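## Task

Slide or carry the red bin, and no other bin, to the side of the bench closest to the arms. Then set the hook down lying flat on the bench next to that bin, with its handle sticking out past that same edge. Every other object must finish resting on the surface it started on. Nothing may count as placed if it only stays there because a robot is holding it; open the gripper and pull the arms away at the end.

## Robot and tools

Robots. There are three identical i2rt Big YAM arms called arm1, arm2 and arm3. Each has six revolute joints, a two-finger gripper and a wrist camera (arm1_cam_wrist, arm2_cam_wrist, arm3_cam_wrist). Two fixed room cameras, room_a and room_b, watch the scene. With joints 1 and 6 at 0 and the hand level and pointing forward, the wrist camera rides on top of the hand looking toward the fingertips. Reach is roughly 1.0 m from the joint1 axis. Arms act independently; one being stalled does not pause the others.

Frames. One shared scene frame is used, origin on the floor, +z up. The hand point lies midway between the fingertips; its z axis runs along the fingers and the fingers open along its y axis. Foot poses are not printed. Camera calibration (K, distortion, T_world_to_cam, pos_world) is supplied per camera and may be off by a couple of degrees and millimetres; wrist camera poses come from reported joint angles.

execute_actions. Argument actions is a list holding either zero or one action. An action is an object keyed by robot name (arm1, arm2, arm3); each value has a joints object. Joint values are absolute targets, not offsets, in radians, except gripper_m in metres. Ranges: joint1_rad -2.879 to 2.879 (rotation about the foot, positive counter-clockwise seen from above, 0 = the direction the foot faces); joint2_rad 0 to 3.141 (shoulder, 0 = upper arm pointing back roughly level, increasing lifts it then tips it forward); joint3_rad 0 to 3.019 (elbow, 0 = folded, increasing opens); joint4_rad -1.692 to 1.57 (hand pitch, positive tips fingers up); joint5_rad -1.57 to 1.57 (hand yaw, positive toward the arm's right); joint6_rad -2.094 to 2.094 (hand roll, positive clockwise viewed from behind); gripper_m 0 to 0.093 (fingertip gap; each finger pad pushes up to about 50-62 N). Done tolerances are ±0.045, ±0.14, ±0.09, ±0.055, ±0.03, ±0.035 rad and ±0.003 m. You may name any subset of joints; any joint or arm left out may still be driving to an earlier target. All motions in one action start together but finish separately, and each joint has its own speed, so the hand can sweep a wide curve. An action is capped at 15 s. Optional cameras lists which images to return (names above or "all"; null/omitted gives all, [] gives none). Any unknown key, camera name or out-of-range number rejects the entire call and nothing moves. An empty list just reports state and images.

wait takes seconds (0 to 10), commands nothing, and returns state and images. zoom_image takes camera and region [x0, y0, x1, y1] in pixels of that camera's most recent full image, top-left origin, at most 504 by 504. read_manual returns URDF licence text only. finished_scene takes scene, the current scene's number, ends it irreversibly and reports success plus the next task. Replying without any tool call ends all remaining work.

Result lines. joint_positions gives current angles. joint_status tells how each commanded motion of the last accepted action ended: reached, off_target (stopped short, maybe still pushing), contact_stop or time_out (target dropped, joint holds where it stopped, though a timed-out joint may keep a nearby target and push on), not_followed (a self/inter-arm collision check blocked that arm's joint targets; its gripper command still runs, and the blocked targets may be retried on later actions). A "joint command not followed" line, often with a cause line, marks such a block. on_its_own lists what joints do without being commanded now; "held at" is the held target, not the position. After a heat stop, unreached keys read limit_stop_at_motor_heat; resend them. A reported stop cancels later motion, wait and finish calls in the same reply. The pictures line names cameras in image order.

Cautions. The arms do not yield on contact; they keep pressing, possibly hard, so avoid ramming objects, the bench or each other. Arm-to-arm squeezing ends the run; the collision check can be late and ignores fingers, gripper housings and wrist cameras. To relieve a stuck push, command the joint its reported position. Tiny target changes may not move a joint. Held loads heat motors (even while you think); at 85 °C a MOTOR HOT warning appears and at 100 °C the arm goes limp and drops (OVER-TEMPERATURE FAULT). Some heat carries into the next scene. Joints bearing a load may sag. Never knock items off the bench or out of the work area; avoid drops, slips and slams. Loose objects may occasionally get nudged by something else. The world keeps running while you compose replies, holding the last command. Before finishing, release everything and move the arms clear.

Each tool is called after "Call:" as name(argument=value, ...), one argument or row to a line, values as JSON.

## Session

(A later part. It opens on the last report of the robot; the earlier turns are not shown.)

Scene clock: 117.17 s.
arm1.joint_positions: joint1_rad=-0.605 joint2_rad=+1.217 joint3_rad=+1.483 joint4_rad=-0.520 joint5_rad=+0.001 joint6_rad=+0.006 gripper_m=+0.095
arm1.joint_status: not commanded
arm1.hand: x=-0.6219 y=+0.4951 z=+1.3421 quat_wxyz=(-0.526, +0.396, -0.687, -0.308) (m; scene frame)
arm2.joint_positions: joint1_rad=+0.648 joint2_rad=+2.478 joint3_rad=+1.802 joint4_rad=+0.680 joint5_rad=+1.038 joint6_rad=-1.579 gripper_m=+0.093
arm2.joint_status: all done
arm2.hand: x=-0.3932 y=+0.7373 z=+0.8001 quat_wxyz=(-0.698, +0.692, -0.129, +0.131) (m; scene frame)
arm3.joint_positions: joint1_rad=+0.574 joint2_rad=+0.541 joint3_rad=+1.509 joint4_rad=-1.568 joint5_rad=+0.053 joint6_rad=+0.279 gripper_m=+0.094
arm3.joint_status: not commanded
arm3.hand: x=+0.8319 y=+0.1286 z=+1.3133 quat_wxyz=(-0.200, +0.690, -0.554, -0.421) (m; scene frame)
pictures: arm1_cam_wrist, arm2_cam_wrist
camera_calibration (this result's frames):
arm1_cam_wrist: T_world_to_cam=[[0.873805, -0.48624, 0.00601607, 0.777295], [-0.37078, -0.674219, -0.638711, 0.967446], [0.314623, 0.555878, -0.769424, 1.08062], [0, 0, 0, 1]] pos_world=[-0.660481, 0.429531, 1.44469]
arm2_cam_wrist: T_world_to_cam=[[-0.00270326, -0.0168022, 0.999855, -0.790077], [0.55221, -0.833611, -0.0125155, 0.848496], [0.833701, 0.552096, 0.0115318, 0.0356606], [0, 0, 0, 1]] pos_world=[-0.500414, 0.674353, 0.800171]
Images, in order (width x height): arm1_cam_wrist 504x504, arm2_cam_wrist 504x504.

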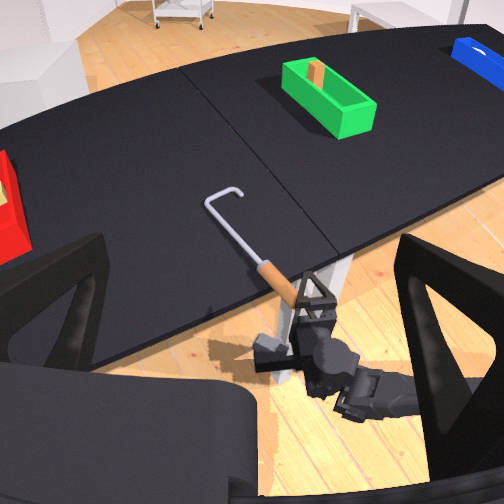

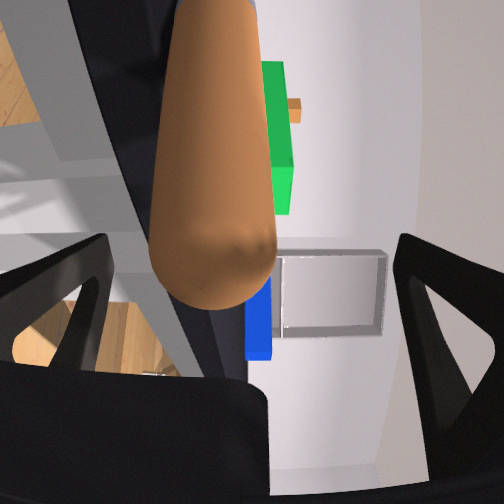

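Call:
execute_actions(
  actions=[
    {"arm2":{"joints":{"joint2_rad":2.33,"joint3_rad":1.52,"joint4_rad":0.83}}},
  ],
  cameras=["arm2_cam_wrist"],
)

Call:
execute_actions(
  actions=[
    {"arm2":{"joints":{"joint1_rad":0.3,"joint2_rad":1.6,"joint3_rad":1.5,"joint4_rad":0.3,"joint5_rad":0.5}}},
  ],
  cameras=[],
)

Call:
execute_actions(
  actions=[
    {"arm2":{"joints":{"joint1_rad":0.6,"joint2_rad":0.7,"joint3_rad":1.76,"joint4_rad":-1.2,"joint5_rad":0,"joint6_rad":0}},"arm1":{"joints":{"joint1_rad":-0.9,"joint2_rad":1.7,"joint3_rad":1.66,"joint4_rad":0.5,"joint5_rad":-0.9}}},
  ],
)

Scene clock: 126.03 s.
arm1.joint_positions: joint1_rad=-0.605 joint2_rad=+1.217 joint3_rad=+1.483 joint4_rad=-0.520 joint5_rad=+0.001 joint6_rad=+0.006 gripper_m=+0.095
arm1.joint_status: not commanded
arm1.hand: x=-0.6219 y=+0.4951 z=+1.3421 quat_wxyz=(-0.526, +0.396, -0.687, -0.308) (m; scene frame)
arm2.joint_positions: joint1_rad=+0.648 joint2_rad=+2.341 joint3_rad=+1.525 joint4_rad=+0.809 joint5_rad=+1.038 joint6_rad=-1.579 gripper_m=+0.093
arm2.joint_status: all done
arm2.hand: x=-0.3535 y=+0.6869 z=+0.8034 quat_wxyz=(-0.695, +0.695, -0.126, +0.134) (m; scene frame)
arm3.joint_positions: joint1_rad=+0.574 joint2_rad=+0.541 joint3_rad=+1.509 joint4_rad=-1.568 joint5_rad=+0.053 joint6_rad=+0.279 gripper_m=+0.094
arm3.joint_status: not commanded
arm3.hand: x=+0.8319 y=+0.1286 z=+1.3133 quat_wxyz=(-0.200, +0.690, -0.554, -0.421) (m; scene frame)
pictures: arm2_cam_wrist
camera_calibration (this result's frames):
arm2_cam_wrist: T_world_to_cam=[[-0.00955734, -0.00811944, 0.999921, -0.802555], [0.552231, -0.83369, -0.00149136, 0.775776], [0.833637, 0.552173, 0.0124517, 0.029477], [0, 0, 0, 1]] pos_world=[-0.460651, 0.623964, 0.803282]
Images, in order (width x height): arm2_cam_wrist 504x504.

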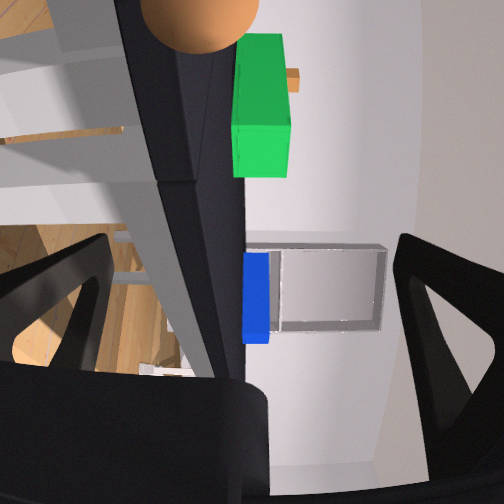

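Scene clock: 127.87 s.
arm1.joint_positions: joint1_rad=-0.605 joint2_rad=+1.217 joint3_rad=+1.483 joint4_rad=-0.520 joint5_rad=+0.001 joint6_rad=+0.006 gripper_m=+0.095
arm1.joint_status: not commanded
arm1.hand: x=-0.6219 y=+0.4951 z=+1.3421 quat_wxyz=(-0.526, +0.396, -0.687, -0.308) (m; scene frame)
arm2.joint_positions: joint1_rad=+0.308 joint2_rad=+1.588 joint3_rad=+1.492 joint4_rad=+0.314 joint5_rad=+0.503 joint6_rad=-1.576 gripper_m=+0.093
arm2.joint_status: all done
arm2.hand: x=-0.1457 y=+0.6830 z=+1.2470 quat_wxyz=(-0.773, +0.627, -0.091, +0.031) (m; scene frame)
arm3.joint_positions: joint1_rad=+0.574 joint2_rad=+0.541 joint3_rad=+1.509 joint4_rad=-1.568 joint5_rad=+0.053 joint6_rad=+0.279 gripper_m=+0.094
arm3.joint_status: not commanded
arm3.hand: x=+0.8319 y=+0.1286 z=+1.3133 quat_wxyz=(-0.200, +0.690, -0.554, -0.421) (m; scene frame)
pictures: none
No camera images: the call's "cameras" was empty. Leave "cameras" out to get every camera's image.

Scene clock: 130.03 s.
arm1.joint_positions: joint1_rad=-0.902 joint2_rad=+1.713 joint3_rad=+1.634 joint4_rad=+0.484 joint5_rad=-0.898 joint6_rad=+0.006 gripper_m=+0.095
arm1.joint_status: all done
arm1.hand: x=-0.4905 y=+0.5790 z=+1.3302 quat_wxyz=(-0.607, +0.520, -0.331, -0.502) (m; scene frame)
arm2.joint_positions: joint1_rad=+0.605 joint2_rad=+0.712 joint3_rad=+1.753 joint4_rad=-1.184 joint5_rad=+0.004 joint6_rad=-0.009 gripper_m=+0.093
arm2.joint_status: all done
arm2.hand: x=-0.1249 y=+0.1716 z=+1.4475 quat_wxyz=(-0.305, +0.672, -0.341, -0.583) (m; scene frame)
arm3.joint_positions: joint1_rad=+0.574 joint2_rad=+0.541 joint3_rad=+1.509 joint4_rad=-1.568 joint5_rad=+0.053 joint6_rad=+0.279 gripper_m=+0.094
arm3.joint_status: not commanded
arm3.hand: x=+0.8319 y=+0.1286 z=+1.3133 quat_wxyz=(-0.200, +0.690, -0.554, -0.421) (m; scene frame)
pictures: arm1_cam_wrist, arm2_cam_wrist, arm3_cam_wrist, room_a, room_b
camera_calibration (this result's frames):
arm1_cam_wrist: T_world_to_cam=[[0.947769, 0.048734, 0.315213, 0.0184955], [0.31244, -0.340612, -0.886772, 1.53708], [0.0641493, 0.93894, -0.338048, 0.0649586], [0, 0, 0, 1]] pos_world=[-0.501942, 0.461654, 1.37917]
arm2_cam_wrist: T_world_to_cam=[[0.818093, 0.575005, 0.00968718, -0.011972], [0.398286, -0.554353, -0.730795, 1.20947], [-0.414841, 0.601716, -0.682528, 0.956971], [0, 0, 0, 1]] pos_world=[-0.0749287, 0.101529, 1.53715]
arm3_cam_wrist: T_world_to_cam=[[0.927916, 0.314922, -0.199487, -0.551408], [0.244573, -0.918135, -0.311788, 0.328308], [-0.281345, 0.240524, -0.928974, 1.54662], [0, 0, 0, 1]] pos_world=[0.8665, 0.103082, 1.42914]
Images, in order (width x height): arm1_cam_wrist 504x504, arm2_cam_wrist 504x504, arm3_cam_wrist 504x504, room_a 504x504, room_b 504x504.

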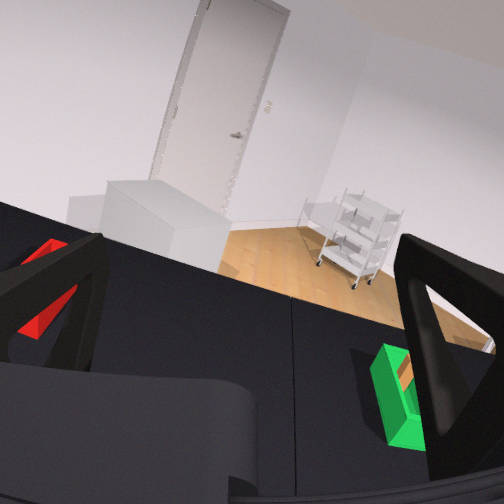

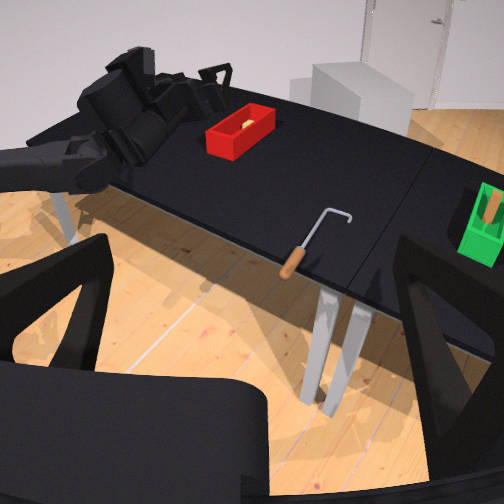

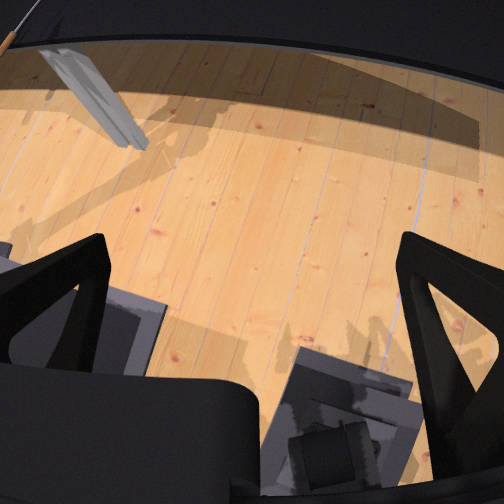

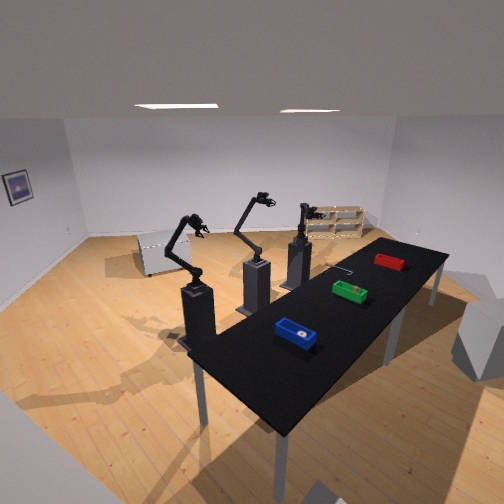

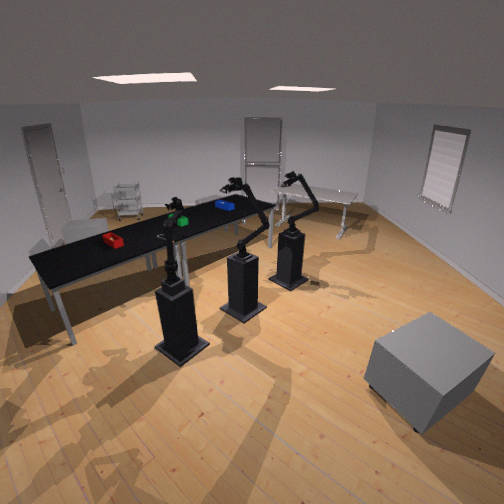

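Call:
execute_actions(
  actions=[
    {"arm1":{"joints":{"joint1_rad":-0.785,"joint2_rad":2.5,"joint3_rad":2.10,"joint4_rad":0.5,"joint5_rad":-0.803,"joint6_rad":0}}},
  ],
  cameras=["arm2_cam_wrist","arm1_cam_wrist"],
)

Scene clock: 139.87 s.
arm1.joint_positions: joint1_rad=-0.785 joint2_rad=+2.524 joint3_rad=+2.058 joint4_rad=+0.494 joint5_rad=-0.803 joint6_rad=+0.006 gripper_m=+0.095
arm1.joint_status: all done
arm1.hand: x=-0.4155 y=+0.7783 z=+0.9199 quat_wxyz=(-0.478, +0.524, -0.467, -0.527) (m; scene frame)
arm2.joint_positions: joint1_rad=+0.605 joint2_rad=+0.712 joint3_rad=+1.753 joint4_rad=-1.184 joint5_rad=+0.004 joint6_rad=-0.009 gripper_m=+0.093
arm2.joint_status: not commanded
arm2.hand: x=-0.1249 y=+0.1716 z=+1.4475 quat_wxyz=(-0.305, +0.672, -0.341, -0.583) (m; scene frame)
arm3.joint_positions: joint1_rad=+0.574 joint2_rad=+0.541 joint3_rad=+1.509 joint4_rad=-1.568 joint5_rad=+0.053 joint6_rad=+0.279 gripper_m=+0.094
arm3.joint_status: not commanded
arm3.hand: x=+0.8319 y=+0.1286 z=+1.3133 quat_wxyz=(-0.200, +0.690, -0.554, -0.421) (m; scene frame)
pictures: arm1_cam_wrist, arm2_cam_wrist
camera_calibration (this result's frames):
arm1_cam_wrist: T_world_to_cam=[[0.993065, 0.114985, 0.024521, 0.301739], [0.0853694, -0.561815, -0.822846, 1.23668], [-0.0808389, 0.819233, -0.567735, -0.0214789], [0, 0, 0, 1]] pos_world=[-0.406958, 0.677687, 0.998006]
arm2_cam_wrist: T_world_to_cam=[[0.818125, 0.574965, 0.00930922, -0.0114139], [0.398033, -0.554534, -0.730796, 1.20947], [-0.41502, 0.601588, -0.682533, 0.956977], [0, 0, 0, 1]] pos_world=[-0.0749047, 0.101547, 1.53715]
Images, in order (width x height): arm1_cam_wrist 504x504, arm2_cam_wrist 504x504.

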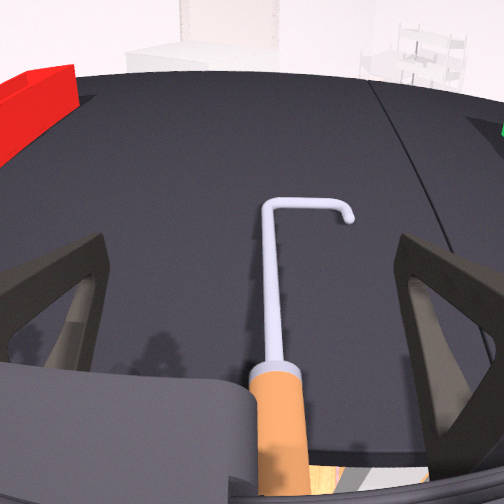

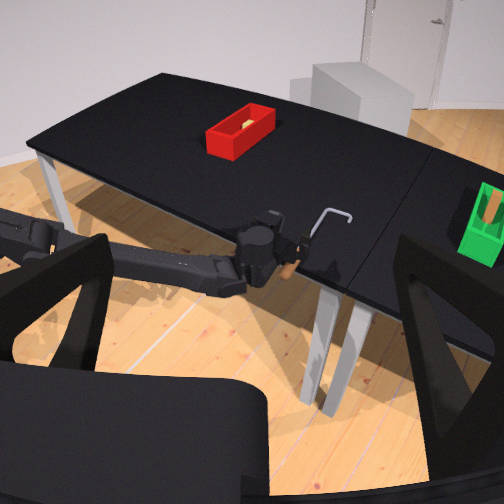

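Call:
execute_actions(
  actions=[
    {"arm1":{"joints":{"joint1_rad":-0.812,"joint2_rad":2.63,"joint3_rad":2.205,"joint4_rad":0.53,"joint5_rad":-0.83}}},
  ],
  cameras=["arm1_cam_wrist"],
)

Scene clock: 146.47 s.
arm1.joint_positions: joint1_rad=-0.812 joint2_rad=+2.632 joint3_rad=+2.156 joint4_rad=+0.514 joint5_rad=-0.828 joint6_rad=+0.006 gripper_m=+0.095
arm1.joint_status: all done
arm1.hand: x=-0.3894 y=+0.7743 z=+0.8799 quat_wxyz=(-0.483, +0.524, -0.464, -0.526) (m; scene frame)
arm2.joint_positions: joint1_rad=+0.605 joint2_rad=+0.712 joint3_rad=+1.753 joint4_rad=-1.184 joint5_rad=+0.004 joint6_rad=-0.009 gripper_m=+0.093
arm2.joint_status: not commanded
arm2.hand: x=-0.1249 y=+0.1716 z=+1.4475 quat_wxyz=(-0.305, +0.672, -0.341, -0.583) (m; scene frame)
arm3.joint_positions: joint1_rad=+0.574 joint2_rad=+0.541 joint3_rad=+1.509 joint4_rad=-1.568 joint5_rad=+0.053 joint6_rad=+0.279 gripper_m=+0.094
arm3.joint_status: not commanded
arm3.hand: x=+0.8319 y=+0.1286 z=+1.3133 quat_wxyz=(-0.200, +0.690, -0.554, -0.421) (m; scene frame)
pictures: arm1_cam_wrist
camera_calibration (this result's frames):
arm1_cam_wrist: T_world_to_cam=[[0.993149, 0.112118, 0.0329315, 0.272151], [0.0901501, -0.555824, -0.826397, 1.19964], [-0.07435, 0.823704, -0.562124, -0.0445972], [0, 0, 0, 1]] pos_world=[-0.38175, 0.673011, 0.957349]
Images, in order (width x height): arm1_cam_wrist 504x504.

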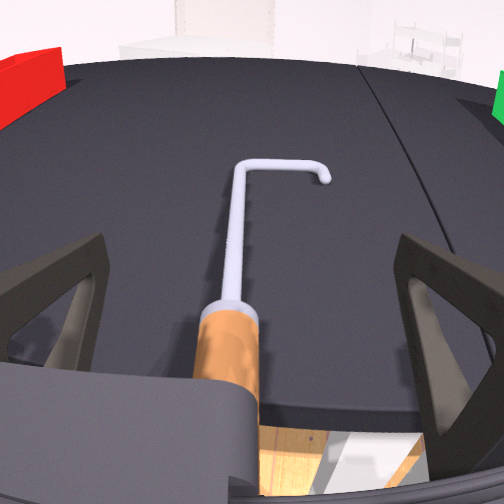

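Call:
execute_actions(
  actions=[
    {"arm1":{"joints":{"joint2_rad":2.755,"joint4_rad":0.62}}},
  ],
  cameras=["arm1_cam_wrist","arm2_cam_wrist"],
)

Scene clock: 149.23 s.
arm1.joint_positions: joint1_rad=-0.812 joint2_rad=+2.777 joint3_rad=+2.167 joint4_rad=+0.603 joint5_rad=-0.828 joint6_rad=+0.006 gripper_m=+0.095
arm1.joint_status: all done
arm1.hand: x=-0.3977 y=+0.7648 z=+0.7740 quat_wxyz=(-0.467, +0.524, -0.480, -0.526) (m; scene frame)
arm2.joint_positions: joint1_rad=+0.605 joint2_rad=+0.712 joint3_rad=+1.753 joint4_rad=-1.184 joint5_rad=+0.004 joint6_rad=-0.009 gripper_m=+0.093
arm2.joint_status: not commanded
arm2.hand: x=-0.1249 y=+0.1716 z=+1.4475 quat_wxyz=(-0.305, +0.672, -0.341, -0.583) (m; scene frame)
arm3.joint_positions: joint1_rad=+0.574 joint2_rad=+0.541 joint3_rad=+1.509 joint4_rad=-1.568 joint5_rad=+0.053 joint6_rad=+0.279 gripper_m=+0.094
arm3.joint_status: not commanded
arm3.hand: x=+0.8319 y=+0.1286 z=+1.3133 quat_wxyz=(-0.200, +0.690, -0.554, -0.421) (m; scene frame)
pictures: arm1_cam_wrist, arm2_cam_wrist
camera_calibration (this result's frames):
arm1_cam_wrist: T_world_to_cam=[[0.993638, 0.11262, -0.000224282, 0.310357], [0.065914, -0.583165, -0.809675, 1.10593], [-0.0913166, 0.804509, -0.586879, -0.0698506], [0, 0, 0, 1]] pos_world=[-0.387658, 0.666186, 0.854523]
arm2_cam_wrist: T_world_to_cam=[[0.818125, 0.574965, 0.00930922, -0.0114139], [0.398033, -0.554534, -0.730796, 1.20947], [-0.41502, 0.601588, -0.682533, 0.956977], [0, 0, 0, 1]] pos_world=[-0.0749047, 0.101547, 1.53715]
Images, in order (width x height): arm1_cam_wrist 504x504, arm2_cam_wrist 504x504.

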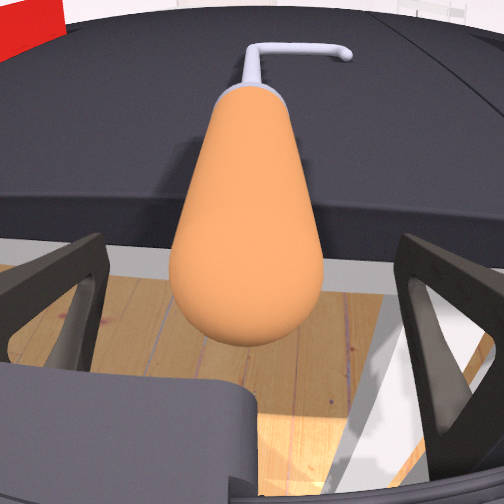

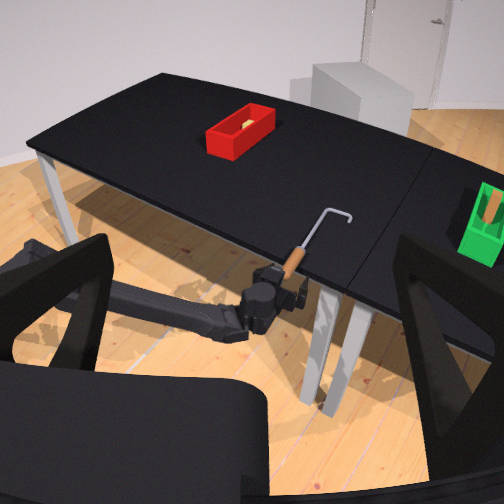

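Call:
execute_actions(
  actions=[
    {"arm1":{"joints":{"joint3_rad":2.25}}},
  ],
  cameras=["arm1_cam_wrist"],
)

Scene clock: 153.07 s.
arm1.joint_positions: joint1_rad=-0.812 joint2_rad=+2.777 joint3_rad=+2.199 joint4_rad=+0.603 joint5_rad=-0.828 joint6_rad=+0.006 gripper_m=+0.095
arm1.joint_status: all done
arm1.hand: x=-0.3931 y=+0.7700 z=+0.7904 quat_wxyz=(-0.479, +0.524, -0.468, -0.526) (m; scene frame)
arm2.joint_positions: joint1_rad=+0.605 joint2_rad=+0.712 joint3_rad=+1.753 joint4_rad=-1.184 joint5_rad=+0.004 joint6_rad=-0.009 gripper_m=+0.093
arm2.joint_status: not commanded
arm2.hand: x=-0.1249 y=+0.1716 z=+1.4475 quat_wxyz=(-0.305, +0.672, -0.341, -0.583) (m; scene frame)
arm3.joint_positions: joint1_rad=+0.574 joint2_rad=+0.541 joint3_rad=+1.509 joint4_rad=-1.568 joint5_rad=+0.053 joint6_rad=+0.279 gripper_m=+0.094
arm3.joint_status: not commanded
arm3.hand: x=+0.8319 y=+0.1286 z=+1.3133 quat_wxyz=(-0.200, +0.690, -0.554, -0.421) (m; scene frame)
pictures: arm1_cam_wrist
camera_calibration (this result's frames):
arm1_cam_wrist: T_world_to_cam=[[0.99338, 0.112366, 0.0238669, 0.286241], [0.0834728, -0.563357, -0.821986, 1.12333], [-0.0789174, 0.818537, -0.569008, -0.0840729], [0, 0, 0, 1]] pos_world=[-0.384749, 0.669491, 0.868694]
Images, in order (width x height): arm1_cam_wrist 504x504.

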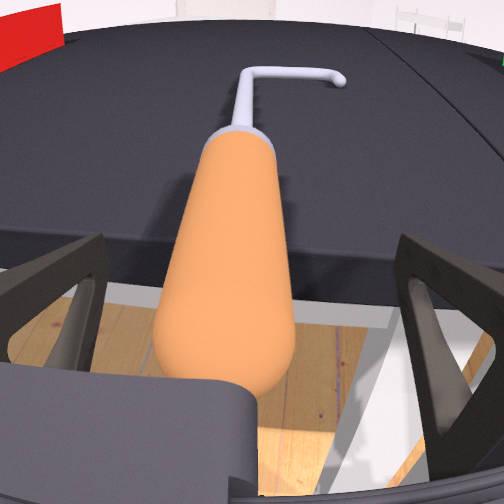

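Call:
execute_actions(
  actions=[
    {"arm1":{"joints":{"joint1_rad":-0.797}}},
  ],
  cameras=[],
)

Call:
execute_actions(
  actions=[
    {"arm1":{"joints":{"gripper_m":0}}},
  ],
  cameras=["arm1_cam_wrist","arm2_cam_wrist"],
)

Scene clock: 157.63 s.
arm1.joint_positions: joint1_rad=-0.802 joint2_rad=+2.777 joint3_rad=+2.199 joint4_rad=+0.603 joint5_rad=-0.828 joint6_rad=+0.006 gripper_m=+0.095
arm1.joint_status: all done
arm1.hand: x=-0.4013 y=+0.7754 z=+0.7904 quat_wxyz=(-0.476, +0.526, -0.465, -0.529) (m; scene frame)
arm2.joint_positions: joint1_rad=+0.605 joint2_rad=+0.712 joint3_rad=+1.753 joint4_rad=-1.184 joint5_rad=+0.004 joint6_rad=-0.009 gripper_m=+0.093
arm2.joint_status: not commanded
arm2.hand: x=-0.1249 y=+0.1716 z=+1.4475 quat_wxyz=(-0.305, +0.672, -0.341, -0.583) (m; scene frame)
arm3.joint_positions: joint1_rad=+0.574 joint2_rad=+0.541 joint3_rad=+1.509 joint4_rad=-1.568 joint5_rad=+0.053 joint6_rad=+0.279 gripper_m=+0.094
arm3.joint_status: not commanded
arm3.hand: x=+0.8319 y=+0.1286 z=+1.3133 quat_wxyz=(-0.200, +0.690, -0.554, -0.421) (m; scene frame)
pictures: none
No camera images: the call's "cameras" was empty. Leave "cameras" out to get every camera's image.

Scene clock: 158.37 s.
arm1.joint_positions: joint1_rad=-0.802 joint2_rad=+2.777 joint3_rad=+2.199 joint4_rad=+0.603 joint5_rad=-0.827 joint6_rad=+0.005 gripper_m=+0.029
arm1.joint_status: gripper_m off_target (ended at +0.029, target +0.000)
arm1.hand: x=-0.4010 y=+0.7754 z=+0.7905 quat_wxyz=(-0.477, +0.526, -0.465, -0.528) (m; scene frame)
arm2.joint_positions: joint1_rad=+0.605 joint2_rad=+0.712 joint3_rad=+1.753 joint4_rad=-1.184 joint5_rad=+0.004 joint6_rad=-0.009 gripper_m=+0.093
arm2.joint_status: not commanded
arm2.hand: x=-0.1249 y=+0.1716 z=+1.4475 quat_wxyz=(-0.305, +0.672, -0.341, -0.583) (m; scene frame)
arm3.joint_positions: joint1_rad=+0.574 joint2_rad=+0.541 joint3_rad=+1.509 joint4_rad=-1.568 joint5_rad=+0.053 joint6_rad=+0.279 gripper_m=+0.094
arm3.joint_status: not commanded
arm3.hand: x=+0.8319 y=+0.1286 z=+1.3133 quat_wxyz=(-0.200, +0.690, -0.554, -0.421) (m; scene frame)
pictures: arm1_cam_wrist, arm2_cam_wrist
camera_calibration (this result's frames):
arm1_cam_wrist: T_world_to_cam=[[0.99227, 0.121424, 0.0256043, 0.284676], [0.0900038, -0.562147, -0.822125, 1.1289], [-0.0854324, 0.818075, -0.56873, -0.0915681], [0, 0, 0, 1]] pos_world=[-0.391904, 0.674952, 0.868734]
arm2_cam_wrist: T_world_to_cam=[[0.818125, 0.574965, 0.00930922, -0.0114139], [0.398033, -0.554534, -0.730796, 1.20947], [-0.41502, 0.601588, -0.682533, 0.956977], [0, 0, 0, 1]] pos_world=[-0.0749047, 0.101547, 1.53715]
Images, in order (width x height): arm1_cam_wrist 504x504, arm2_cam_wrist 504x504.

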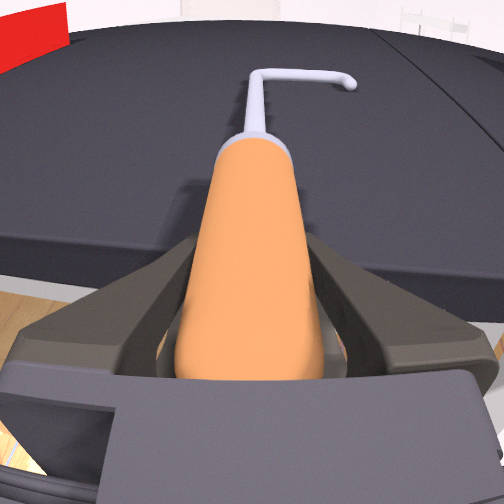

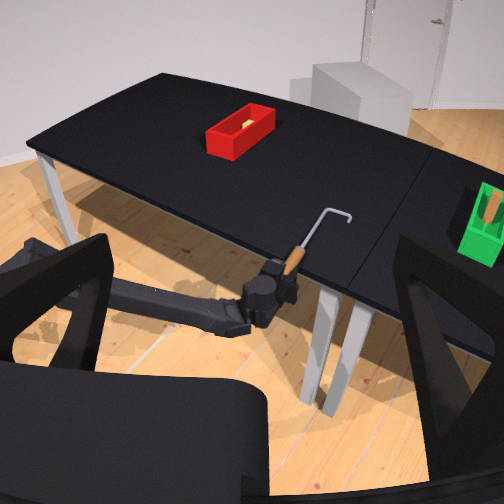

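Call:
execute_actions(
  actions=[
    {"arm1":{"joints":{"joint2_rad":2.62,"joint4_rad":0.50}}},
  ],
  cameras=["arm1_cam_wrist"],
)

Scene clock: 162.33 s.
arm1.joint_positions: joint1_rad=-0.801 joint2_rad=+2.679 joint3_rad=+2.199 joint4_rad=+0.494 joint5_rad=-0.830 joint6_rad=-0.001 gripper_m=+0.029
arm1.joint_status: all done
arm1.hand: x=-0.3949 y=+0.7835 z=+0.8568 quat_wxyz=(-0.473, +0.529, -0.467, -0.528) (m; scene frame)
arm2.joint_positions: joint1_rad=+0.605 joint2_rad=+0.712 joint3_rad=+1.753 joint4_rad=-1.184 joint5_rad=+0.004 joint6_rad=-0.009 gripper_m=+0.093
arm2.joint_status: not commanded
arm2.hand: x=-0.1249 y=+0.1716 z=+1.4475 quat_wxyz=(-0.305, +0.672, -0.341, -0.583) (m; scene frame)
arm3.joint_positions: joint1_rad=+0.574 joint2_rad=+0.541 joint3_rad=+1.509 joint4_rad=-1.568 joint5_rad=+0.053 joint6_rad=+0.279 gripper_m=+0.094
arm3.joint_status: not commanded
arm3.hand: x=+0.8319 y=+0.1286 z=+1.3133 quat_wxyz=(-0.200, +0.690, -0.554, -0.421) (m; scene frame)
pictures: arm1_cam_wrist
camera_calibration (this result's frames):
arm1_cam_wrist: T_world_to_cam=[[0.991957, 0.124597, 0.0222801, 0.276223], [0.0898221, -0.568926, -0.817468, 1.18869], [-0.0891782, 0.812895, -0.575542, -0.0515314], [0, 0, 0, 1]] pos_world=[-0.385367, 0.68375, 0.935903]
Images, in order (width x height): arm1_cam_wrist 504x504.

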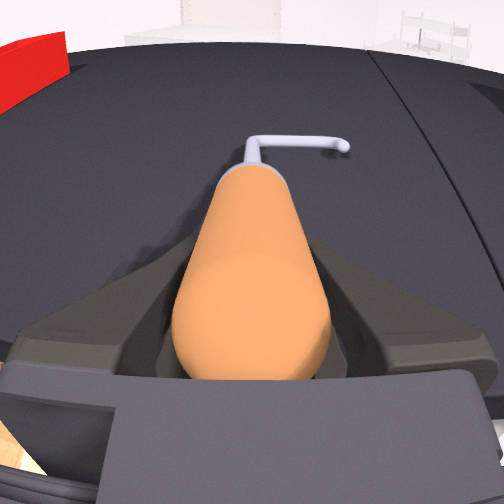

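Call:
execute_actions(
  actions=[
    {"arm1":{"joints":{"joint2_rad":2.59,"joint6_rad":1.571}}},
  ],
  cameras=["arm1_cam_wrist","arm2_cam_wrist"],
)

Scene clock: 166.50 s.
arm1.joint_positions: joint1_rad=-0.801 joint2_rad=+2.653 joint3_rad=+2.199 joint4_rad=+0.488 joint5_rad=-0.828 joint6_rad=+1.556 gripper_m=+0.029
arm1.joint_status: all done
arm1.hand: x=-0.3937 y=+0.7848 z=+0.8795 quat_wxyz=(+0.028, +0.053, -0.698, -0.713) (m; scene frame)
arm2.joint_positions: joint1_rad=+0.605 joint2_rad=+0.712 joint3_rad=+1.753 joint4_rad=-1.184 joint5_rad=+0.004 joint6_rad=-0.009 gripper_m=+0.093
arm2.joint_status: not commanded
arm2.hand: x=-0.1249 y=+0.1716 z=+1.4475 quat_wxyz=(-0.305, +0.672, -0.341, -0.583) (m; scene frame)
arm3.joint_positions: joint1_rad=+0.574 joint2_rad=+0.541 joint3_rad=+1.509 joint4_rad=-1.568 joint5_rad=+0.053 joint6_rad=+0.279 gripper_m=+0.094
arm3.joint_status: not commanded
arm3.hand: x=+0.8319 y=+0.1286 z=+1.3133 quat_wxyz=(-0.200, +0.690, -0.554, -0.421) (m; scene frame)
pictures: arm1_cam_wrist, arm2_cam_wrist
camera_calibration (this result's frames):
arm1_cam_wrist: T_world_to_cam=[[0.0485077, 0.0336783, -0.998255, 0.871779], [-0.7421, -0.667724, -0.0585877, 0.29037], [-0.668532, 0.743647, -0.00739709, -0.712826], [0, 0, 0, 1]] pos_world=[-0.303351, 0.694618, 0.881997]
arm2_cam_wrist: T_world_to_cam=[[0.818125, 0.574965, 0.00930922, -0.0114139], [0.398033, -0.554534, -0.730796, 1.20947], [-0.41502, 0.601588, -0.682533, 0.956977], [0, 0, 0, 1]] pos_world=[-0.0749047, 0.101547, 1.53715]
Images, in order (width x height): arm1_cam_wrist 504x504, arm2_cam_wrist 504x504.

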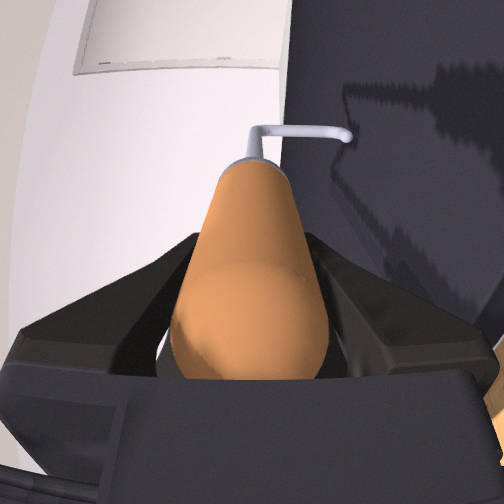

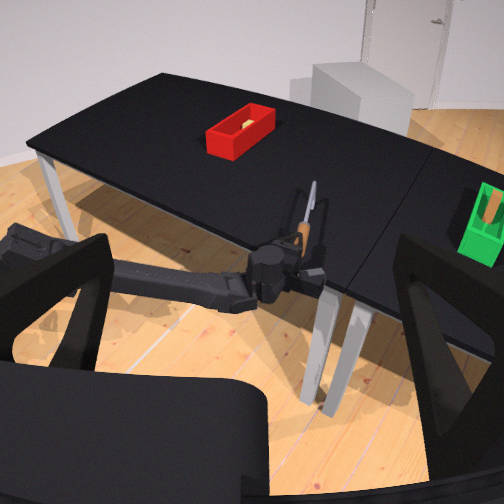

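Call:
execute_actions(
  actions=[
    {"arm1":{"joints":{"joint2_rad":2.2,"joint4_rad":0.4}}},
  ],
  cameras=[],
)

Call:
execute_actions(
  actions=[
    {"arm1":{"joints":{"joint1_rad":-0.07,"joint2_rad":2.1,"joint3_rad":1.85,"joint4_rad":0.5,"joint5_rad":0.17}}},
  ],
  cameras=["arm1_cam_wrist","arm2_cam_wrist"],
)

Scene clock: 174.00 s.
arm1.joint_positions: joint1_rad=-0.801 joint2_rad=+2.257 joint3_rad=+2.218 joint4_rad=+0.383 joint5_rad=-0.836 joint6_rad=+1.560 gripper_m=+0.029
arm1.joint_status: all done
arm1.hand: x=-0.4244 y=+0.7517 z=+1.2210 quat_wxyz=(-0.045, +0.129, -0.611, -0.780) (m; scene frame)
arm2.joint_positions: joint1_rad=+0.605 joint2_rad=+0.712 joint3_rad=+1.753 joint4_rad=-1.184 joint5_rad=+0.004 joint6_rad=-0.009 gripper_m=+0.093
arm2.joint_status: not commanded
arm2.hand: x=-0.1249 y=+0.1716 z=+1.4475 quat_wxyz=(-0.305, +0.672, -0.341, -0.583) (m; scene frame)
arm3.joint_positions: joint1_rad=+0.574 joint2_rad=+0.541 joint3_rad=+1.509 joint4_rad=-1.568 joint5_rad=+0.053 joint6_rad=+0.279 gripper_m=+0.094
arm3.joint_status: not commanded
arm3.hand: x=+0.8319 y=+0.1286 z=+1.3133 quat_wxyz=(-0.200, +0.690, -0.554, -0.421) (m; scene frame)
pictures: none
No camera images: the call's "cameras" was empty. Leave "cameras" out to get every camera's image.

Scene clock: 176.60 s.
arm1.joint_positions: joint1_rad=-0.066 joint2_rad=+2.174 joint3_rad=+1.818 joint4_rad=+0.459 joint5_rad=+0.169 joint6_rad=+1.560 gripper_m=+0.029
arm1.joint_status: all done
arm1.hand: x=-0.8910 y=+0.8999 z=+1.0891 quat_wxyz=(-0.052, -0.053, -0.670, -0.739) (m; scene frame)
arm2.joint_positions: joint1_rad=+0.605 joint2_rad=+0.712 joint3_rad=+1.753 joint4_rad=-1.184 joint5_rad=+0.004 joint6_rad=-0.009 gripper_m=+0.093
arm2.joint_status: not commanded
arm2.hand: x=-0.1249 y=+0.1716 z=+1.4475 quat_wxyz=(-0.305, +0.672, -0.341, -0.583) (m; scene frame)
arm3.joint_positions: joint1_rad=+0.574 joint2_rad=+0.541 joint3_rad=+1.509 joint4_rad=-1.568 joint5_rad=+0.053 joint6_rad=+0.279 gripper_m=+0.094
arm3.joint_status: not commanded
arm3.hand: x=+0.8319 y=+0.1286 z=+1.3133 quat_wxyz=(-0.200, +0.690, -0.554, -0.421) (m; scene frame)
pictures: arm1_cam_wrist, arm2_cam_wrist
camera_calibration (this result's frames):
arm1_cam_wrist: T_world_to_cam=[[0.0215593, 0.103319, -0.994415, 1.01039], [-0.891299, -0.448597, -0.0659328, -0.311689], [-0.452904, 0.887742, 0.0824168, -1.1647], [0, 0, 0, 1]] pos_world=[-0.827088, 0.789738, 1.08019]
arm2_cam_wrist: T_world_to_cam=[[0.818125, 0.574965, 0.00930922, -0.0114139], [0.398033, -0.554534, -0.730796, 1.20947], [-0.41502, 0.601588, -0.682533, 0.956977], [0, 0, 0, 1]] pos_world=[-0.0749047, 0.101547, 1.53715]
Images, in order (width x height): arm1_cam_wrist 504x504, arm2_cam_wrist 504x504.

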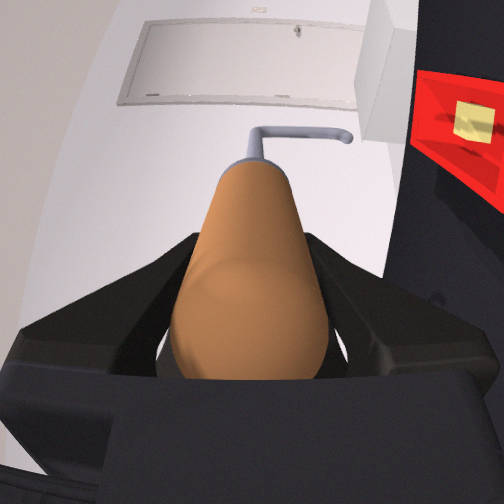

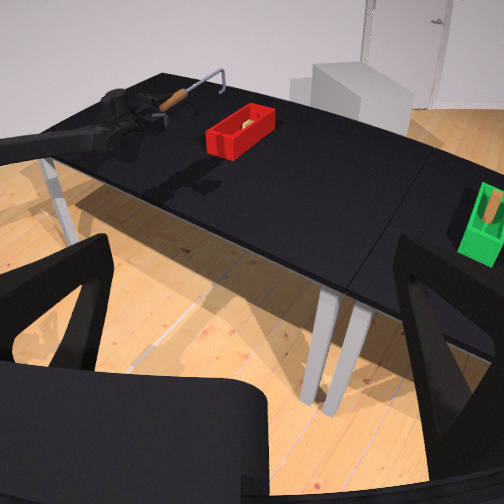

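Call:
execute_actions(
  actions=[
    {"arm1":{"joints":{"joint1_rad":-0.078,"joint2_rad":2.27,"joint3_rad":1.94,"joint4_rad":0.52}}},
  ],
  cameras=["arm1_cam_wrist","arm2_cam_wrist"],
)

Scene clock: 182.67 s.
arm1.joint_positions: joint1_rad=-0.072 joint2_rad=+2.340 joint3_rad=+1.866 joint4_rad=+0.478 joint5_rad=+0.169 joint6_rad=+1.560 gripper_m=+0.029
arm1.joint_status: all done
arm1.hand: x=-0.8867 y=+0.9237 z=+0.9749 quat_wxyz=(-0.057, -0.051, -0.706, -0.704) (m; scene frame)
arm2.joint_positions: joint1_rad=+0.605 joint2_rad=+0.712 joint3_rad=+1.753 joint4_rad=-1.184 joint5_rad=+0.004 joint6_rad=-0.009 gripper_m=+0.093
arm2.joint_status: not commanded
arm2.hand: x=-0.1249 y=+0.1716 z=+1.4475 quat_wxyz=(-0.305, +0.672, -0.341, -0.583) (m; scene frame)
arm3.joint_positions: joint1_rad=+0.574 joint2_rad=+0.541 joint3_rad=+1.509 joint4_rad=-1.568 joint5_rad=+0.053 joint6_rad=+0.279 gripper_m=+0.094
arm3.joint_status: not commanded
arm3.hand: x=+0.8319 y=+0.1286 z=+1.3133 quat_wxyz=(-0.200, +0.690, -0.554, -0.421) (m; scene frame)
pictures: arm1_cam_wrist, arm2_cam_wrist
camera_calibration (this result's frames):
arm1_cam_wrist: T_world_to_cam=[[0.0237456, 0.00422266, -0.999709, 0.992939], [-0.893627, -0.448215, -0.0231191, -0.348826], [-0.448182, 0.893916, -0.00686963, -1.08893], [0, 0, 0, 1]] pos_world=[-0.823337, 0.81287, 0.977105]
arm2_cam_wrist: T_world_to_cam=[[0.818125, 0.574965, 0.00930922, -0.0114139], [0.398033, -0.554534, -0.730796, 1.20947], [-0.41502, 0.601588, -0.682533, 0.956977], [0, 0, 0, 1]] pos_world=[-0.0749047, 0.101547, 1.53715]
Images, in order (width x height): arm1_cam_wrist 504x504, arm2_cam_wrist 504x504.

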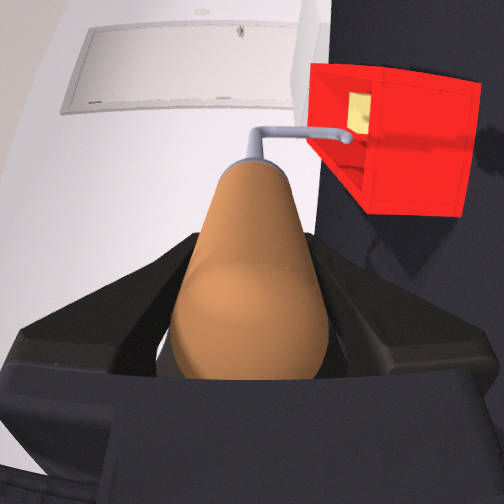

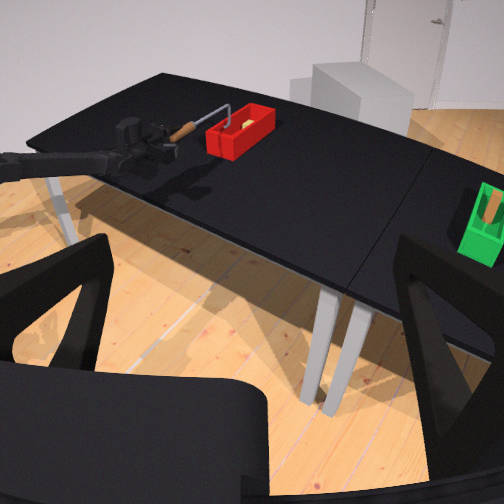

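Call:
execute_actions(
  actions=[
    {"arm1":{"joints":{"joint2_rad":2.375,"joint4_rad":0.62}}},
  ],
  cameras=["arm1_cam_wrist","arm2_cam_wrist"],
)

Scene clock: 186.20 s.
arm1.joint_positions: joint1_rad=-0.072 joint2_rad=+2.426 joint3_rad=+1.866 joint4_rad=+0.569 joint5_rad=+0.169 joint6_rad=+1.560 gripper_m=+0.029
arm1.joint_status: all done
arm1.hand: x=-0.8869 y=+0.9253 z=+0.9193 quat_wxyz=(-0.057, -0.052, -0.704, -0.706) (m; scene frame)
arm2.joint_positions: joint1_rad=+0.605 joint2_rad=+0.712 joint3_rad=+1.753 joint4_rad=-1.184 joint5_rad=+0.004 joint6_rad=-0.009 gripper_m=+0.093
arm2.joint_status: not commanded
arm2.hand: x=-0.1249 y=+0.1716 z=+1.4475 quat_wxyz=(-0.305, +0.672, -0.341, -0.583) (m; scene frame)
arm3.joint_positions: joint1_rad=+0.574 joint2_rad=+0.541 joint3_rad=+1.509 joint4_rad=-1.568 joint5_rad=+0.053 joint6_rad=+0.279 gripper_m=+0.094
arm3.joint_status: not commanded
arm3.hand: x=+0.8319 y=+0.1286 z=+1.3133 quat_wxyz=(-0.200, +0.690, -0.554, -0.421) (m; scene frame)
pictures: arm1_cam_wrist, arm2_cam_wrist
camera_calibration (this result's frames):
arm1_cam_wrist: T_world_to_cam=[[0.0236785, 0.00841672, -0.999684, 0.93342], [-0.893635, -0.448101, -0.0249394, -0.34801], [-0.44817, 0.893943, -0.0030889, -1.09436], [0, 0, 0, 1]] pos_world=[-0.823555, 0.814496, 0.921065]
arm2_cam_wrist: T_world_to_cam=[[0.818125, 0.574965, 0.00930922, -0.0114139], [0.398033, -0.554534, -0.730796, 1.20947], [-0.41502, 0.601588, -0.682533, 0.956977], [0, 0, 0, 1]] pos_world=[-0.0749047, 0.101547, 1.53715]
Images, in order (width x height): arm1_cam_wrist 504x504, arm2_cam_wrist 504x504.

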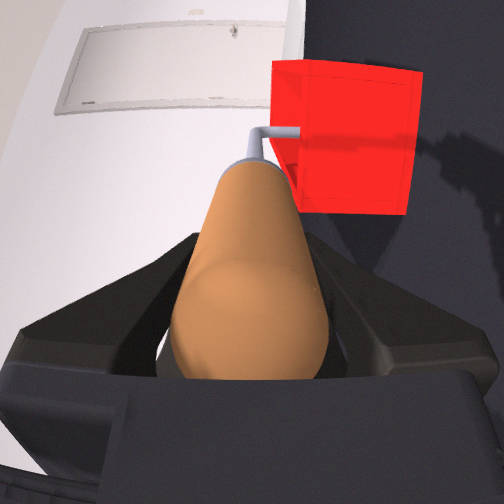

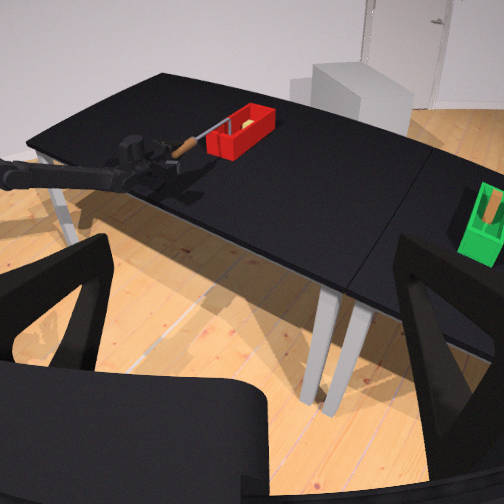

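Engaged. Pull.

Call:
execute_actions(
  actions=[
    {"arm1":{"joints":{"joint2_rad":2.28,"joint3_rad":1.60,"joint4_rad":0.76}}},
  ],
  cameras=["arm1_cam_wrist","arm2_cam_wrist"],
)

Call:
execute_actions(
  actions=[
    {"arm1":{"joints":{"joint1_rad":-0.065,"joint2_rad":2.095,"joint3_rad":1.23,"joint4_rad":0.95}}},
  ],
  cameras=["arm1_cam_wrist","arm2_cam_wrist"],
)

Scene clock: 189.37 s.
arm1.joint_positions: joint1_rad=-0.072 joint2_rad=+2.329 joint3_rad=+1.586 joint4_rad=+0.730 joint5_rad=+0.169 joint6_rad=+1.567 gripper_m=+0.029
arm1.joint_status: all done
arm1.hand: x=-0.8856 y=+0.8622 z=+0.8900 quat_wxyz=(-0.055, -0.053, -0.712, -0.698) (m; scene frame)
arm2.joint_positions: joint1_rad=+0.605 joint2_rad=+0.712 joint3_rad=+1.753 joint4_rad=-1.184 joint5_rad=+0.004 joint6_rad=-0.009 gripper_m=+0.093
arm2.joint_status: not commanded
arm2.hand: x=-0.1249 y=+0.1716 z=+1.4475 quat_wxyz=(-0.305, +0.672, -0.341, -0.583) (m; scene frame)
arm3.joint_positions: joint1_rad=+0.574 joint2_rad=+0.541 joint3_rad=+1.509 joint4_rad=-1.568 joint5_rad=+0.053 joint6_rad=+0.279 gripper_m=+0.094
arm3.joint_status: not commanded
arm3.hand: x=+0.8319 y=+0.1286 z=+1.3133 quat_wxyz=(-0.200, +0.690, -0.554, -0.421) (m; scene frame)
pictures: arm1_cam_wrist, arm2_cam_wrist
camera_calibration (this result's frames):
arm1_cam_wrist: T_world_to_cam=[[0.0172415, -0.0122879, -0.999776, 0.91683], [-0.89408, -0.447797, -0.009915, -0.389874], [-0.447575, 0.894051, -0.018707, -1.02314], [0, 0, 0, 1]] pos_world=[-0.82232, 0.751423, 0.893619]
arm2_cam_wrist: T_world_to_cam=[[0.818125, 0.574965, 0.00930922, -0.0114139], [0.398033, -0.554534, -0.730796, 1.20947], [-0.41502, 0.601588, -0.682533, 0.956977], [0, 0, 0, 1]] pos_world=[-0.0749047, 0.101547, 1.53715]
Images, in order (width x height): arm1_cam_wrist 504x504, arm2_cam_wrist 504x504.

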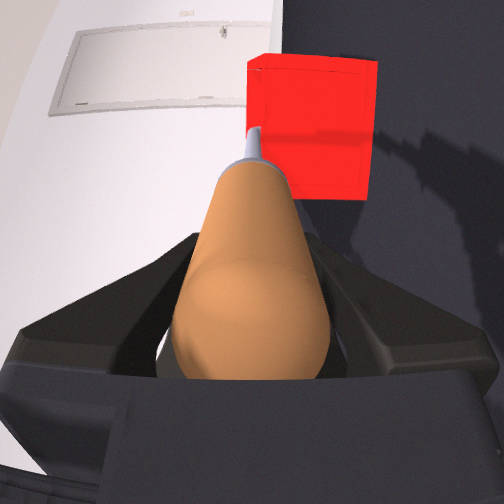

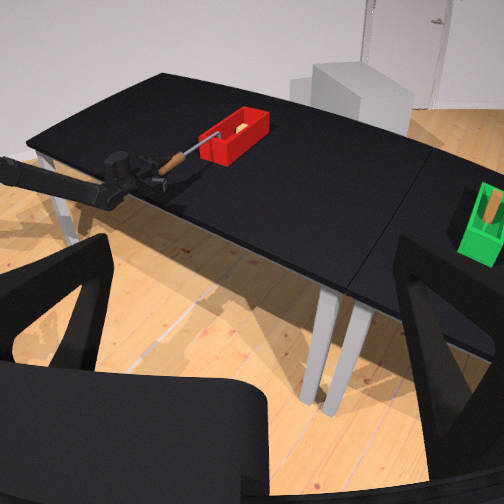

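Scene clock: 190.50 s.
arm1.joint_positions: joint1_rad=-0.072 joint2_rad=+2.148 joint3_rad=+1.215 joint4_rad=+0.905 joint5_rad=+0.169 joint6_rad=+1.567 gripper_m=+0.029
arm1.joint_status: all done
arm1.hand: x=-0.8843 y=+0.7621 z=+0.8908 quat_wxyz=(-0.055, -0.053, -0.717, -0.693) (m; scene frame)
arm2.joint_positions: joint1_rad=+0.605 joint2_rad=+0.712 joint3_rad=+1.753 joint4_rad=-1.184 joint5_rad=+0.004 joint6_rad=-0.009 gripper_m=+0.093
arm2.joint_status: not commanded
arm2.hand: x=-0.1249 y=+0.1716 z=+1.4475 quat_wxyz=(-0.305, +0.672, -0.341, -0.583) (m; scene frame)
arm3.joint_positions: joint1_rad=+0.574 joint2_rad=+0.541 joint3_rad=+1.509 joint4_rad=-1.568 joint5_rad=+0.053 joint6_rad=+0.279 gripper_m=+0.094
arm3.joint_status: not commanded
arm3.hand: x=+0.8319 y=+0.1286 z=+1.3133 quat_wxyz=(-0.200, +0.690, -0.554, -0.421) (m; scene frame)
pictures: arm1_cam_wrist, arm2_cam_wrist
camera_calibration (this result's frames):
arm1_cam_wrist: T_world_to_cam=[[0.017477, -0.0267682, -0.999489, 0.927388], [-0.893885, -0.448281, -0.00362459, -0.438609], [-0.447955, 0.893492, -0.0317623, -0.921345], [0, 0, 0, 1]] pos_world=[-0.820995, 0.651419, 0.89606]
arm2_cam_wrist: T_world_to_cam=[[0.818125, 0.574965, 0.00930922, -0.0114139], [0.398033, -0.554534, -0.730796, 1.20947], [-0.41502, 0.601588, -0.682533, 0.956977], [0, 0, 0, 1]] pos_world=[-0.0749047, 0.101547, 1.53715]
Images, in order (width x height): arm1_cam_wrist 504x504, arm2_cam_wrist 504x504.

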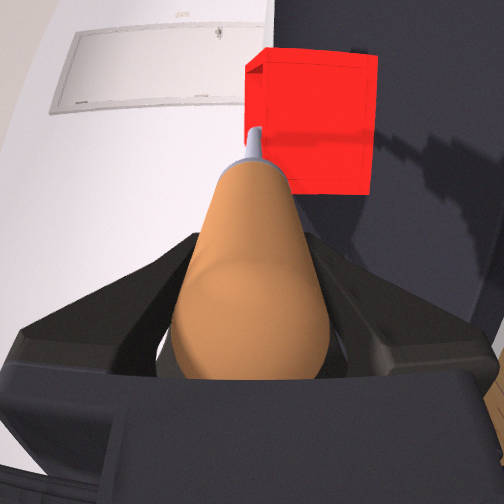

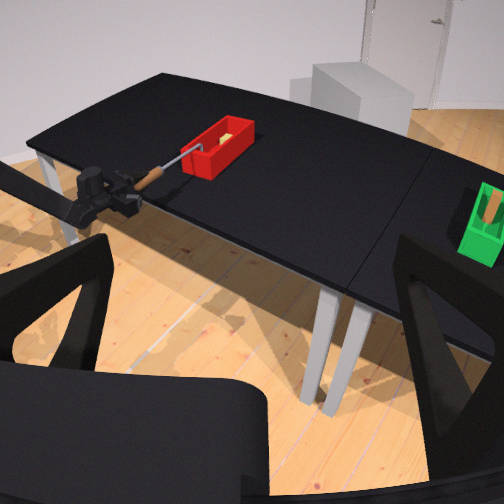

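Call:
execute_actions(
  actions=[
    {"arm1":{"joints":{"joint1_rad":-0.075,"joint2_rad":1.92,"joint3_rad":0.88,"joint4_rad":1.17}}},
  ],
  cameras=["arm1_cam_wrist","arm2_cam_wrist"],
)

Scene clock: 194.57 s.
arm1.joint_positions: joint1_rad=-0.072 joint2_rad=+1.959 joint3_rad=+0.865 joint4_rad=+1.126 joint5_rad=+0.169 joint6_rad=+1.567 gripper_m=+0.029
arm1.joint_status: all done
arm1.hand: x=-0.8825 y=+0.6530 z=+0.9180 quat_wxyz=(-0.054, -0.055, -0.696, -0.714) (m; scene frame)
arm2.joint_positions: joint1_rad=+0.605 joint2_rad=+0.712 joint3_rad=+1.753 joint4_rad=-1.184 joint5_rad=+0.004 joint6_rad=-0.009 gripper_m=+0.093
arm2.joint_status: not commanded
arm2.hand: x=-0.1249 y=+0.1716 z=+1.4475 quat_wxyz=(-0.305, +0.672, -0.341, -0.583) (m; scene frame)
arm3.joint_positions: joint1_rad=+0.574 joint2_rad=+0.541 joint3_rad=+1.509 joint4_rad=-1.568 joint5_rad=+0.053 joint6_rad=+0.279 gripper_m=+0.094
arm3.joint_status: not commanded
arm3.hand: x=+0.8319 y=+0.1286 z=+1.3133 quat_wxyz=(-0.200, +0.690, -0.554, -0.421) (m; scene frame)
pictures: arm1_cam_wrist, arm2_cam_wrist
camera_calibration (this result's frames):
arm1_cam_wrist: T_world_to_cam=[[0.0165196, 0.0330941, -0.999316, 0.911526], [-0.893993, -0.447103, -0.0295851, -0.462835], [-0.447776, 0.89387, 0.0221999, -0.871744], [0, 0, 0, 1]] pos_world=[-0.819176, 0.542125, 0.916562]
arm2_cam_wrist: T_world_to_cam=[[0.818125, 0.574965, 0.00930922, -0.0114139], [0.398033, -0.554534, -0.730796, 1.20947], [-0.41502, 0.601588, -0.682533, 0.956977], [0, 0, 0, 1]] pos_world=[-0.0749047, 0.101547, 1.53715]
Images, in order (width x height): arm1_cam_wrist 504x504, arm2_cam_wrist 504x504.

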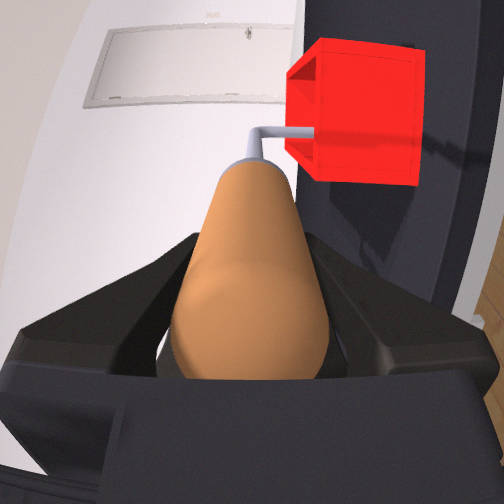

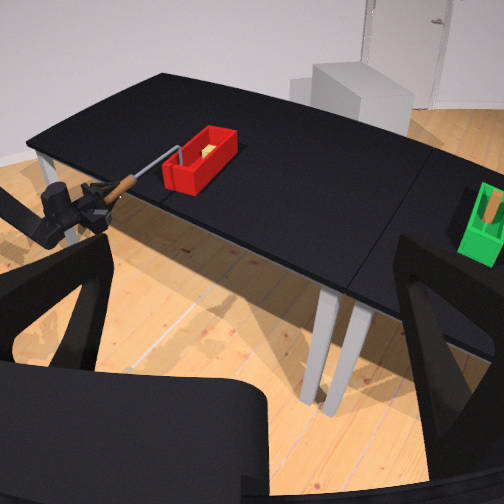

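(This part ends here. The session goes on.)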